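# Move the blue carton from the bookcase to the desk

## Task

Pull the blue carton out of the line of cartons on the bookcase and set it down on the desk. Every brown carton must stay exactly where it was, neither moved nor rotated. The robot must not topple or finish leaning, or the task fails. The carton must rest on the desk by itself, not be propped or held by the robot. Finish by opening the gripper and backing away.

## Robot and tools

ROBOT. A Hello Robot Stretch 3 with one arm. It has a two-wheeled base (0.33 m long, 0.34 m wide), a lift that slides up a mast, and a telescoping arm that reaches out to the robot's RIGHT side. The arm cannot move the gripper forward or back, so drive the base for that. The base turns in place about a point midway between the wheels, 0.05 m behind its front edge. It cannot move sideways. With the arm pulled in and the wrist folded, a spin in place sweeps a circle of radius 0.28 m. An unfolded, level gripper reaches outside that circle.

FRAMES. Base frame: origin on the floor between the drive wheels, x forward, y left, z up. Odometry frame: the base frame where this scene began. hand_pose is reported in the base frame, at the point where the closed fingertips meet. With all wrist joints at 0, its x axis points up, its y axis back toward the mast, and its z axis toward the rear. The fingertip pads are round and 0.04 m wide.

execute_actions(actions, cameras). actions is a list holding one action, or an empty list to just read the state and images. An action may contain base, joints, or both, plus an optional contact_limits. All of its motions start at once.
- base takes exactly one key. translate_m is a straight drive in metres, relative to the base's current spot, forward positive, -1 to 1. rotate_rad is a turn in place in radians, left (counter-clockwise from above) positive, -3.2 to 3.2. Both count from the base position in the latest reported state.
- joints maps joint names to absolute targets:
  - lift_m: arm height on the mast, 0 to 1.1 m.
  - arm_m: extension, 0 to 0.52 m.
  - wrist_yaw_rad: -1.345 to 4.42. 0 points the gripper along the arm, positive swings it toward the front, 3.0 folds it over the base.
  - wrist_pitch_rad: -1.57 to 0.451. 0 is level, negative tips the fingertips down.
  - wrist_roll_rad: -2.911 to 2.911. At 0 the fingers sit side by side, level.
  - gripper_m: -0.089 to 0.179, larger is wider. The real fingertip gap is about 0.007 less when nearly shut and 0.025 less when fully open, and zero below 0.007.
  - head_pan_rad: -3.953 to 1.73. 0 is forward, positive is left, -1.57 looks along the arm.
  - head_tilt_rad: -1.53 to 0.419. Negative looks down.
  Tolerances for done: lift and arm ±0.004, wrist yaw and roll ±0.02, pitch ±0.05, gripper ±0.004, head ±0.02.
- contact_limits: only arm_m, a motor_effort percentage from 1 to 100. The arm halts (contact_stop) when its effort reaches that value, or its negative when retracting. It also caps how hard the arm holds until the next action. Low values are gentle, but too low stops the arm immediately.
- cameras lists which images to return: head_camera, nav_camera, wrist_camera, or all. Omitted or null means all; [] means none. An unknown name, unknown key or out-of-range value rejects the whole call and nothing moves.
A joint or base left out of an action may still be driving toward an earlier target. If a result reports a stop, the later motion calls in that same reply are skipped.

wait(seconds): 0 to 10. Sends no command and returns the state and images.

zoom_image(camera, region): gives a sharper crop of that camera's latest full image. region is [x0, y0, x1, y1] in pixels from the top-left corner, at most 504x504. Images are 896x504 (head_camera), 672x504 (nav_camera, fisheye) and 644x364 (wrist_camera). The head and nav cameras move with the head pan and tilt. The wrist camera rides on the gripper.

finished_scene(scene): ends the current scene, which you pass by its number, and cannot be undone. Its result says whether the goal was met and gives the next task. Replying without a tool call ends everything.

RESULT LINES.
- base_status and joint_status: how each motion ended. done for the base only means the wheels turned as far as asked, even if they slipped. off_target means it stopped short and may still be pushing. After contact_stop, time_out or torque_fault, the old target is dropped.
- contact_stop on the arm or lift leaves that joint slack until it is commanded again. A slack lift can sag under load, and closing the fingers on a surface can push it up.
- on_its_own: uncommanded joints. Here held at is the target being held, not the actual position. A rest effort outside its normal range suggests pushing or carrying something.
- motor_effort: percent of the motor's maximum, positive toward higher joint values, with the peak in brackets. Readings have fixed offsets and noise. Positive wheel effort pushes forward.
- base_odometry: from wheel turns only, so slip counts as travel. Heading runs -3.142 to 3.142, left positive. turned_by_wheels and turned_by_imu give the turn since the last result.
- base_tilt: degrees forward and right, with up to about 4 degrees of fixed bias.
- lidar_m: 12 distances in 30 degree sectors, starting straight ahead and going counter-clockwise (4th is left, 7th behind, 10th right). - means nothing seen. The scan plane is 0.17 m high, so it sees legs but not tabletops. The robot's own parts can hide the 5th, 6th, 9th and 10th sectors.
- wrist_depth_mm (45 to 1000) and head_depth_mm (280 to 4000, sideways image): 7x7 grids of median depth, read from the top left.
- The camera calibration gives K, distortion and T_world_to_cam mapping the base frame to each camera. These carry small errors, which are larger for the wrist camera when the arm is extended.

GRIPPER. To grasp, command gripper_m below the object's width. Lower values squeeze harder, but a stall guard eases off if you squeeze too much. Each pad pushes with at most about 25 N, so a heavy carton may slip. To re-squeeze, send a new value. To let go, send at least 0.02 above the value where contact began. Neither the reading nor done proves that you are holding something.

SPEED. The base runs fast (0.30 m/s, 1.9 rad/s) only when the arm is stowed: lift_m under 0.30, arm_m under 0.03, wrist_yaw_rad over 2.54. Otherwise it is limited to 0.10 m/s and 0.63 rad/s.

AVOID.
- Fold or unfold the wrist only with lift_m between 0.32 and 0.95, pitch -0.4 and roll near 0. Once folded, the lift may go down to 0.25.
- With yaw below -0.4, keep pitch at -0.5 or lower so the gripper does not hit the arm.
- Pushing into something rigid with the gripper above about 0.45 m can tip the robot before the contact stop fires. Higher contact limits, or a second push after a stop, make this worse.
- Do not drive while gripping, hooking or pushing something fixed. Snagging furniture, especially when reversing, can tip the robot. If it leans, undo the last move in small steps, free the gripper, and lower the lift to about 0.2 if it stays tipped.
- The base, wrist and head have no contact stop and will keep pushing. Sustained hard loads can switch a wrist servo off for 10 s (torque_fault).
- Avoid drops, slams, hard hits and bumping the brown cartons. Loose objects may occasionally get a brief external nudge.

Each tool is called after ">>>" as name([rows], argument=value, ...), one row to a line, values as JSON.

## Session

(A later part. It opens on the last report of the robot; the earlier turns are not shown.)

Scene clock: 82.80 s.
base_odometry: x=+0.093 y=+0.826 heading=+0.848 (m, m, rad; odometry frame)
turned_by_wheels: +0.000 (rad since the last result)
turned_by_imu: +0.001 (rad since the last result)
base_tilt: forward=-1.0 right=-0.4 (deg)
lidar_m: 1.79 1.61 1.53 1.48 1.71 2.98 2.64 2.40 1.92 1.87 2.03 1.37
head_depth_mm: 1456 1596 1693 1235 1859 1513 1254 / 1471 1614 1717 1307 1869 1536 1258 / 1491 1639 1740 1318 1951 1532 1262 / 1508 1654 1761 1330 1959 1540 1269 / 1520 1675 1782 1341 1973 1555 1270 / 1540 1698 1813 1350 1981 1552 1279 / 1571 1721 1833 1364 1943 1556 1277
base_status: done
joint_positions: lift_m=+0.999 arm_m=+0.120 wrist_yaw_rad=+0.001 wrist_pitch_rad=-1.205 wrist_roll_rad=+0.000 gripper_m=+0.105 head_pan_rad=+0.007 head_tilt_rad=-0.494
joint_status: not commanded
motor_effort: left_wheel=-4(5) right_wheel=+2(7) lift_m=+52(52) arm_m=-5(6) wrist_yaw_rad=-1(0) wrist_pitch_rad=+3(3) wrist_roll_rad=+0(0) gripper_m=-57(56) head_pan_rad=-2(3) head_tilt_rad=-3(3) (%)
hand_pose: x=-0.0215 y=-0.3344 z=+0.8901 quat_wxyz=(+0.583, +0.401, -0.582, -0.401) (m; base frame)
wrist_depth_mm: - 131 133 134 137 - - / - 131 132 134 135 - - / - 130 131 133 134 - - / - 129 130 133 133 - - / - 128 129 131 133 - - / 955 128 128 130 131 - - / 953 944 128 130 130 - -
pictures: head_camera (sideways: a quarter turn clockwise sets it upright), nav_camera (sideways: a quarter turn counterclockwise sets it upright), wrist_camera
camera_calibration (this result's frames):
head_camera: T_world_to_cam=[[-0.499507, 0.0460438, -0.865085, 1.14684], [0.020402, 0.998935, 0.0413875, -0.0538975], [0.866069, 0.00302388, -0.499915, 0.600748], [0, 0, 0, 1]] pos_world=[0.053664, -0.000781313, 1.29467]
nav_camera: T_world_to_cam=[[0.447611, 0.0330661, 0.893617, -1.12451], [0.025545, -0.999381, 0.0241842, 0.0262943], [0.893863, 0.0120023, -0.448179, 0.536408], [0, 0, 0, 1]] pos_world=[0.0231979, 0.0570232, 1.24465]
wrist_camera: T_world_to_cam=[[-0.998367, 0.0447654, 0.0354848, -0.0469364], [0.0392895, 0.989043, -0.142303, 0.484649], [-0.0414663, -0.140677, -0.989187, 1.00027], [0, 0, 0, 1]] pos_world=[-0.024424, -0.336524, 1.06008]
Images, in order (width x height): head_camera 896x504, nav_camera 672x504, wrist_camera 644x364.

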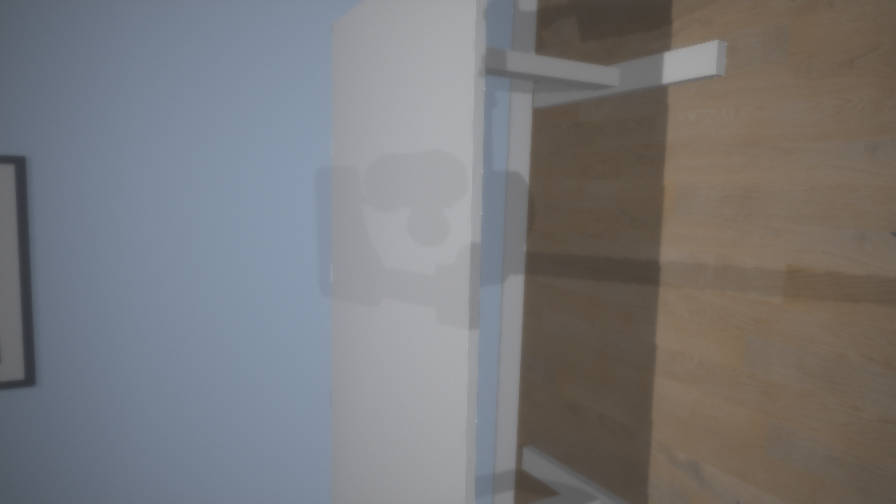

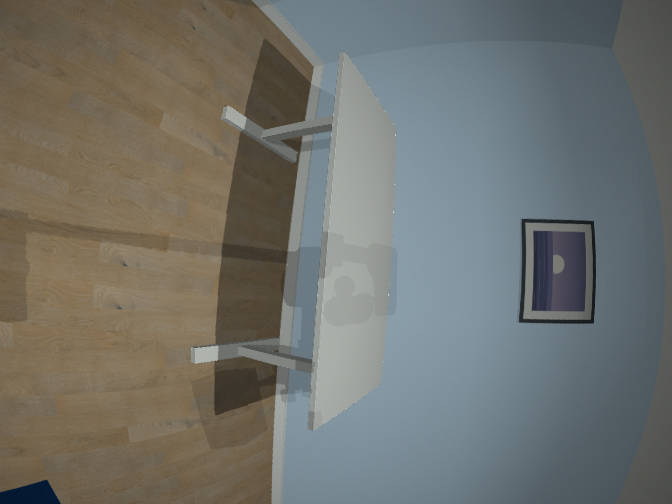

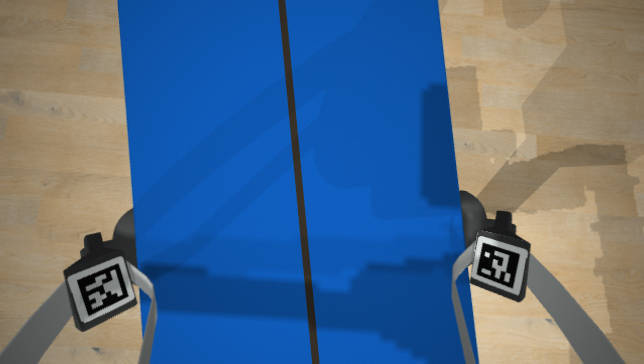

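>>> execute_actions([
  {"base":{"translate_m":0.6},"joints":{"lift_m":0.95}},
], cameras=[])

>>> execute_actions([
  {"base":{"rotate_rad":1.45},"joints":{"head_pan_rad":-1.3,"head_tilt_rad":-0.8}},
], cameras=[])

>>> execute_actions([
  {"joints":{"arm_m":0.5,"lift_m":0.92}},
])

Scene clock: 90.17 s.
base_odometry: x=+0.490 y=+1.276 heading=+0.848 (m, m, rad; odometry frame)
turned_by_wheels: +0.000 (rad since the last result)
turned_by_imu: +0.000 (rad since the last result)
base_tilt: forward=-1.0 right=-0.4 (deg)
lidar_m: 1.20 1.11 1.81 1.40 1.69 2.94 3.22 2.50 1.97 1.94 1.52 0.82
head_depth_mm: 958 1050 1155 1166 856 675 1164 / 969 1059 1171 1172 861 677 1169 / 981 1074 1183 1187 865 679 1200 / 989 1087 1201 1190 870 685 1208 / 1001 1095 1222 1198 875 685 1212 / 1015 1114 1237 1208 878 689 1214 / 1025 1128 1255 1214 881 690 1245
base_status: done
joint_positions: lift_m=+0.951 arm_m=+0.120 wrist_yaw_rad=+0.001 wrist_pitch_rad=-1.206 wrist_roll_rad=+0.000 gripper_m=+0.105 head_pan_rad=+0.007 head_tilt_rad=-0.494
joint_status: all done
motor_effort: left_wheel=-4(6) right_wheel=+1(8) lift_m=+15(51) arm_m=-6(5) wrist_yaw_rad=-1(1) wrist_pitch_rad=+3(2) wrist_roll_rad=+0(0) gripper_m=-55(56) head_pan_rad=-4(3) head_tilt_rad=-3(3) (%)
hand_pose: x=-0.0215 y=-0.3343 z=+0.8414 quat_wxyz=(+0.583, +0.401, -0.582, -0.401) (m; base frame)
wrist_depth_mm: - 131 133 135 137 - - / - 131 132 134 135 - - / - 131 131 133 135 - - / 900 130 131 132 134 - - / 942 127 129 131 133 - - / 917 127 128 130 132 952 - / 913 911 127 130 130 946 939
pictures: none
No camera images: the call's "cameras" was empty. Leave "cameras" out to get every camera's image.

Scene clock: 93.40 s.
base_odometry: x=+0.490 y=+1.276 heading=+2.297 (m, m, rad; odometry frame)
turned_by_wheels: +1.450 (rad since the last result)
turned_by_imu: +1.451 (rad since the last result)
base_tilt: forward=-1.0 right=-0.4 (deg)
lidar_m: 1.40 1.59 2.54 3.21 2.79 2.03 1.95 1.70 0.83 1.20 1.25 1.11
head_depth_mm: 980 1121 - - 451 1207 1118 / 1005 1136 977 547 452 1204 1117 / 1033 1168 980 722 472 1229 1121 / 1059 1193 983 786 1401 1289 1119 / 1087 1209 988 789 1414 1288 1125 / 1121 1247 990 792 1439 1294 1126 / 1149 1272 995 793 1480 1297 1129
base_status: done
joint_positions: lift_m=+0.951 arm_m=+0.120 wrist_yaw_rad=+0.001 wrist_pitch_rad=-1.206 wrist_roll_rad=+0.000 gripper_m=+0.105 head_pan_rad=-1.293 head_tilt_rad=-0.790
joint_status: all done
motor_effort: left_wheel=-3(11) right_wheel=+2(6) lift_m=+15(16) arm_m=-6(5) wrist_yaw_rad=+0(0) wrist_pitch_rad=+2(2) wrist_roll_rad=+0(0) gripper_m=-55(57) head_pan_rad=-3(41) head_tilt_rad=-5(25) (%)
hand_pose: x=-0.0215 y=-0.3344 z=+0.8414 quat_wxyz=(+0.583, +0.401, -0.582, -0.401) (m; base frame)
wrist_depth_mm: 302 131 133 135 136 323 325 / 296 131 132 133 135 316 317 / 293 130 130 132 135 309 310 / 909 129 130 132 134 - - / 963 128 130 130 132 - - / 943 127 129 130 133 966 - / 913 883 128 129 131 939 940
pictures: none
No camera images: the call's "cameras" was empty. Leave "cameras" out to get every camera's image.

Scene clock: 97.40 s.
base_odometry: x=+0.490 y=+1.276 heading=+2.297 (m, m, rad; odometry frame)
turned_by_wheels: +0.000 (rad since the last result)
turned_by_imu: +0.000 (rad since the last result)
base_tilt: forward=-1.0 right=-0.4 (deg)
lidar_m: 1.40 1.58 2.55 3.20 2.79 2.05 1.95 1.70 0.83 1.20 1.25 1.11
head_depth_mm: 957 - 752 759 668 1275 1116 / 1004 1121 754 767 685 1284 1115 / 1033 1162 977 784 706 1283 1117 / 1058 1194 983 787 1398 1284 1122 / 1089 1212 985 788 1402 1285 1124 / 1114 1246 990 792 1442 1296 1129 / 1152 1274 994 794 1476 1295 1127
base_status: not commanded
joint_positions: lift_m=+0.921 arm_m=+0.500 wrist_yaw_rad=+0.001 wrist_pitch_rad=-1.206 wrist_roll_rad=+0.000 gripper_m=+0.105 head_pan_rad=-1.293 head_tilt_rad=-0.790
joint_status: all done
motor_effort: left_wheel=-3(2) right_wheel=+2(2) lift_m=+15(13) arm_m=+6(6) wrist_yaw_rad=+0(1) wrist_pitch_rad=+3(3) wrist_roll_rad=+0(0) gripper_m=-56(56) head_pan_rad=-4(3) head_tilt_rad=-5(5) (%)
hand_pose: x=-0.0215 y=-0.7135 z=+0.8114 quat_wxyz=(+0.583, +0.401, -0.582, -0.401) (m; base frame)
wrist_depth_mm: 269 132 133 135 137 288 291 / 266 131 133 134 136 282 285 / 259 130 131 132 135 274 277 / 255 129 130 132 134 266 270 / 248 128 129 131 133 264 267 / 243 127 128 130 131 255 257 / 239 238 127 129 131 250 255
pictures: head_camera (sideways: a quarter turn clockwise sets it upright), nav_camera (sideways: a quarter turn counterclockwise sets it upright), wrist_camera
camera_calibration (this result's frames):
head_camera: T_world_to_cam=[[-0.15232, 0.715575, -0.681727, 0.905708], [0.971054, 0.236768, 0.0315586, -0.0468861], [0.183993, -0.657186, -0.730926, 0.905422], [0, 0, 0, 1]] pos_world=[0.0168946, -0.0419704, 1.28072]
nav_camera: T_world_to_cam=[[0.217583, -0.654587, 0.723998, -0.901971], [-0.954511, -0.297645, 0.0177488, 0.040659], [0.203877, -0.694926, -0.689574, 0.854665], [0, 0, 0, 1]] pos_world=[0.0608165, 0.015612, 1.24166]
wrist_camera: T_world_to_cam=[[-0.998358, 0.0449588, 0.0355071, -0.027066], [0.0394936, 0.989089, -0.141929, 0.848178], [-0.0415006, -0.140294, -0.98924, 0.869392], [0, 0, 0, 1]] pos_world=[-0.0244388, -0.715735, 0.98138]
Images, in order (width x height): head_camera 896x504, nav_camera 672x504, wrist_camera 644x364.

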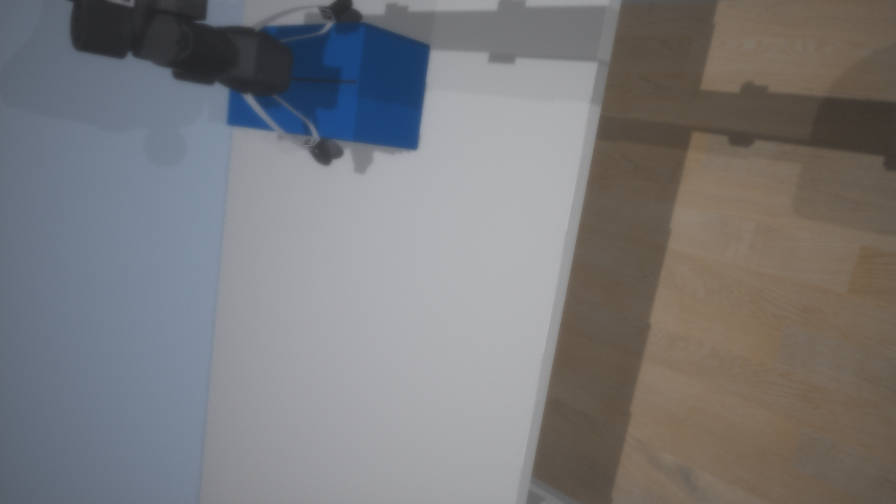

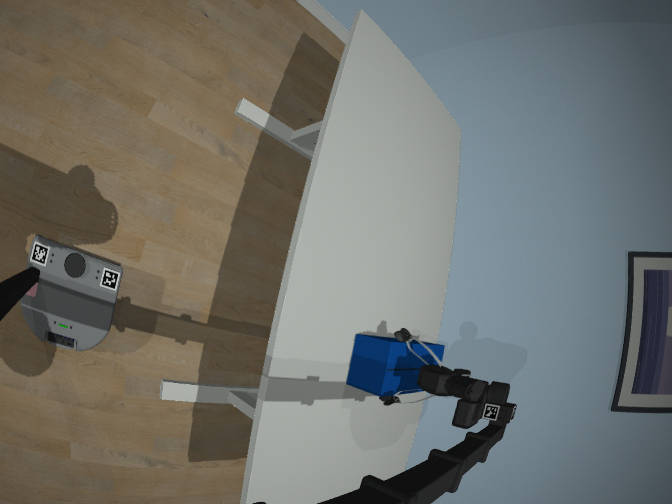

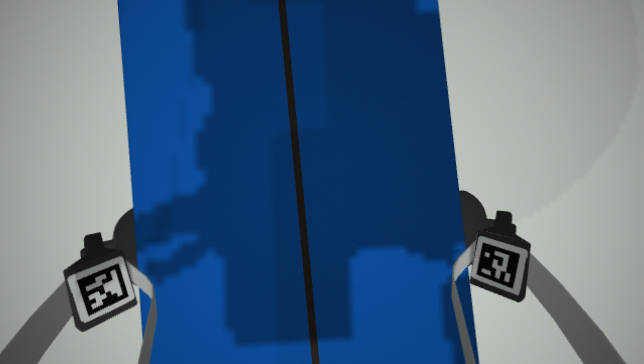

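>>> execute_actions([
  {"joints":{"lift_m":0.906}},
], cameras=[])

Scene clock: 98.37 s.
base_odometry: x=+0.490 y=+1.276 heading=+2.298 (m, m, rad; odometry frame)
turned_by_wheels: +0.000 (rad since the last result)
turned_by_imu: +0.000 (rad since the last result)
base_tilt: forward=-1.0 right=-0.4 (deg)
lidar_m: 1.40 1.59 2.54 3.21 2.78 2.04 1.95 1.70 0.83 1.20 1.25 1.11
head_depth_mm: 967 - 798 759 668 1277 1114 / 1007 1130 758 769 686 1279 1117 / 1032 1166 981 784 705 1288 1123 / 1060 1193 981 786 1398 1283 1120 / 1089 1212 989 791 1409 1284 1129 / 1124 1248 991 793 1440 1293 1128 / 1150 1268 995 796 1482 1298 1131
base_status: not commanded
joint_positions: lift_m=+0.907 arm_m=+0.500 wrist_yaw_rad=+0.001 wrist_pitch_rad=-1.171 wrist_roll_rad=-0.006 gripper_m=+0.105 head_pan_rad=-1.293 head_tilt_rad=-0.790
joint_status: lift_m contact_stop (moved -0.013 of -0.015)
on_its_own: lift_m is slack since a contact_stop, until your next command for it
motor_effort: left_wheel=-1(3) right_wheel=-1(1) lift_m=+33(32) arm_m=+3(5) wrist_yaw_rad=-1(1) wrist_pitch_rad=-13(17) wrist_roll_rad=+3(3) gripper_m=-58(57) head_pan_rad=-4(4) head_tilt_rad=-5(4) (%)
hand_pose: x=-0.0215 y=-0.7224 z=+0.8005 quat_wxyz=(+0.591, +0.392, -0.587, -0.390) (m; base frame)
wrist_depth_mm: 267 267 147 150 151 284 289 / 263 260 143 145 147 279 280 / 254 254 138 140 142 270 272 / 246 245 135 137 138 262 264 / 239 130 131 132 134 255 254 / 233 126 127 128 130 243 249 / 227 229 123 125 126 241 241
pictures: none
No camera images: the call's "cameras" was empty. Leave "cameras" out to get every camera's image.

>>> execute_actions([
  {"joints":{"gripper_m":0.175}},
], cameras=[])

>>> execute_actions([
  {"joints":{"lift_m":0.99}},
], cameras=[])

>>> execute_actions([
  {"joints":{"arm_m":0.1}},
], cameras=["nav_camera"])

Scene clock: 100.50 s.
base_odometry: x=+0.490 y=+1.276 heading=+2.298 (m, m, rad; odometry frame)
turned_by_wheels: +0.000 (rad since the last result)
turned_by_imu: +0.000 (rad since the last result)
base_tilt: forward=-1.0 right=-0.4 (deg)
lidar_m: 1.40 1.59 2.55 3.23 2.79 2.03 1.95 1.70 0.83 1.20 1.24 1.11
head_depth_mm: 967 - 785 759 666 1275 1116 / 1003 1132 758 769 684 1282 1119 / 1031 1165 979 785 705 1281 1122 / 1061 1193 982 787 1397 1286 1124 / 1088 1204 988 790 1407 1286 1125 / 1122 1246 993 791 1446 1291 1130 / 1153 1271 994 793 1478 1292 1129
base_status: not commanded
joint_positions: lift_m=+0.907 arm_m=+0.500 wrist_yaw_rad=+0.001 wrist_pitch_rad=-1.198 wrist_roll_rad=-0.004 gripper_m=+0.175 head_pan_rad=-1.293 head_tilt_rad=-0.790
joint_status: all done
on_its_own: lift_m is slack since a contact_stop, until your next command for it
motor_effort: left_wheel=-2(2) right_wheel=+1(2) lift_m=+33(33) arm_m=+2(2) wrist_yaw_rad=+0(0) wrist_pitch_rad=-1(13) wrist_roll_rad=+2(3) gripper_m=+1(99) head_pan_rad=-4(4) head_tilt_rad=-5(5) (%)
hand_pose: x=-0.0215 y=-0.7156 z=+0.7985 quat_wxyz=(+0.585, +0.400, -0.582, -0.398) (m; base frame)
wrist_depth_mm: 260 140 140 142 144 278 281 / 254 136 137 138 139 268 271 / 246 133 133 135 136 262 265 / 240 130 129 132 133 255 257 / 237 126 127 128 129 252 251 / - 123 124 125 127 240 245 / 225 120 121 122 123 238 240
pictures: none
No camera images: the call's "cameras" was empty. Leave "cameras" out to get every camera's image.

Scene clock: 102.10 s.
base_odometry: x=+0.490 y=+1.276 heading=+2.298 (m, m, rad; odometry frame)
turned_by_wheels: +0.000 (rad since the last result)
turned_by_imu: +0.000 (rad since the last result)
base_tilt: forward=-0.9 right=-0.4 (deg)
lidar_m: 1.40 1.59 2.54 3.22 2.78 2.04 1.95 1.70 0.83 1.20 1.25 1.11
head_depth_mm: 967 1134 825 759 667 1274 1117 / 1006 1128 770 771 684 1280 1116 / 1030 1161 978 784 703 1282 1123 / 1059 1195 982 787 1403 1285 1120 / 1087 1208 983 791 1406 1289 1122 / 1120 1253 989 791 1442 1288 1128 / 1155 1269 994 794 1474 1296 1132
base_status: not commanded
joint_positions: lift_m=+0.989 arm_m=+0.500 wrist_yaw_rad=+0.001 wrist_pitch_rad=-1.199 wrist_roll_rad=-0.004 gripper_m=+0.175 head_pan_rad=-1.293 head_tilt_rad=-0.790
joint_status: all done
motor_effort: left_wheel=-2(2) right_wheel=+2(2) lift_m=+51(51) arm_m=+2(2) wrist_yaw_rad=+0(1) wrist_pitch_rad=+0(1) wrist_roll_rad=+2(2) gripper_m=+1(0) head_pan_rad=-3(3) head_tilt_rad=-5(5) (%)
hand_pose: x=-0.0215 y=-0.7154 z=+0.8805 quat_wxyz=(+0.585, +0.400, -0.582, -0.398) (m; base frame)
wrist_depth_mm: 346 346 227 230 361 365 369 / 333 341 223 223 353 354 357 / 329 331 216 218 341 342 349 / 319 323 212 214 330 333 343 / 315 315 206 208 326 338 338 / - 310 203 204 208 320 330 / 299 303 303 302 312 314 322
pictures: none
No camera images: the call's "cameras" was empty. Leave "cameras" out to get every camera's image.

Scene clock: 106.23 s.
base_odometry: x=+0.490 y=+1.276 heading=+2.298 (m, m, rad; odometry frame)
turned_by_wheels: +0.000 (rad since the last result)
turned_by_imu: +0.000 (rad since the last result)
base_tilt: forward=-1.0 right=-0.4 (deg)
lidar_m: 1.40 1.59 2.54 3.22 2.78 2.05 1.95 1.70 0.83 1.20 1.25 1.11
head_depth_mm: 978 1091 - - 1392 1278 1117 / 1002 1139 776 783 1392 1278 1119 / 1035 1164 976 785 1397 1280 1120 / 1063 1195 984 787 1405 1284 1124 / 1087 1212 986 790 1404 1290 1125 / 1118 1242 990 791 1440 1293 1127 / 1156 1273 996 795 1483 1293 1126
base_status: not commanded
joint_positions: lift_m=+0.989 arm_m=+0.100 wrist_yaw_rad=+0.001 wrist_pitch_rad=-1.200 wrist_roll_rad=-0.003 gripper_m=+0.175 head_pan_rad=-1.293 head_tilt_rad=-0.790
joint_status: all done
motor_effort: left_wheel=-2(2) right_wheel=+2(1) lift_m=+52(51) arm_m=-6(6) wrist_yaw_rad=+0(1) wrist_pitch_rad=+0(0) wrist_roll_rad=+2(2) gripper_m=-1(1) head_pan_rad=-3(4) head_tilt_rad=-5(4) (%)
hand_pose: x=-0.0215 y=-0.3157 z=+0.8805 quat_wxyz=(+0.585, +0.400, -0.582, -0.399) (m; base frame)
wrist_depth_mm: 347 348 355 359 365 365 372 / 334 340 344 348 356 360 364 / 328 335 337 344 350 352 362 / 971 - - - - - - / - - - - - - - / 953 959 - - - - - / 944 940 949 - - - -
pictures: nav_camera (sideways: a quarter turn counterclockwise sets it upright)
camera_calibration (this result's frames):
nav_camera: T_world_to_cam=[[0.217586, -0.6546, 0.723985, -0.901955], [-0.954511, -0.297646, 0.0177483, 0.0406596], [0.203873, -0.694914, -0.689587, 0.854683], [0, 0, 0, 1]] pos_world=[0.0608162, 0.0156131, 1.24166]
Images, in order (width x height): nav_camera 672x504.

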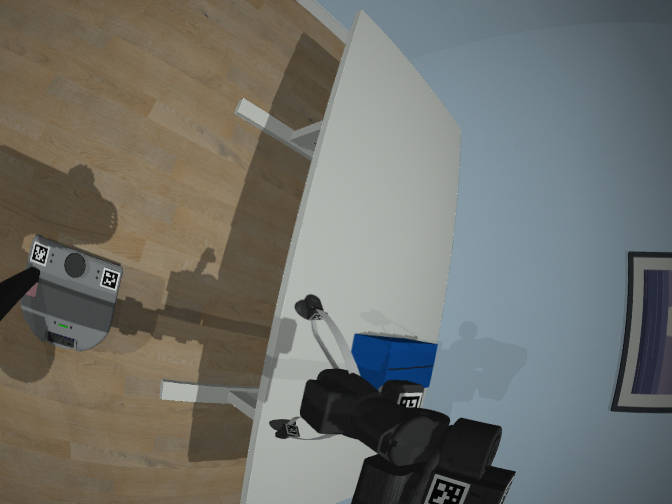

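>>> finished_scene(scene=2)

The scene is finished: the task was done.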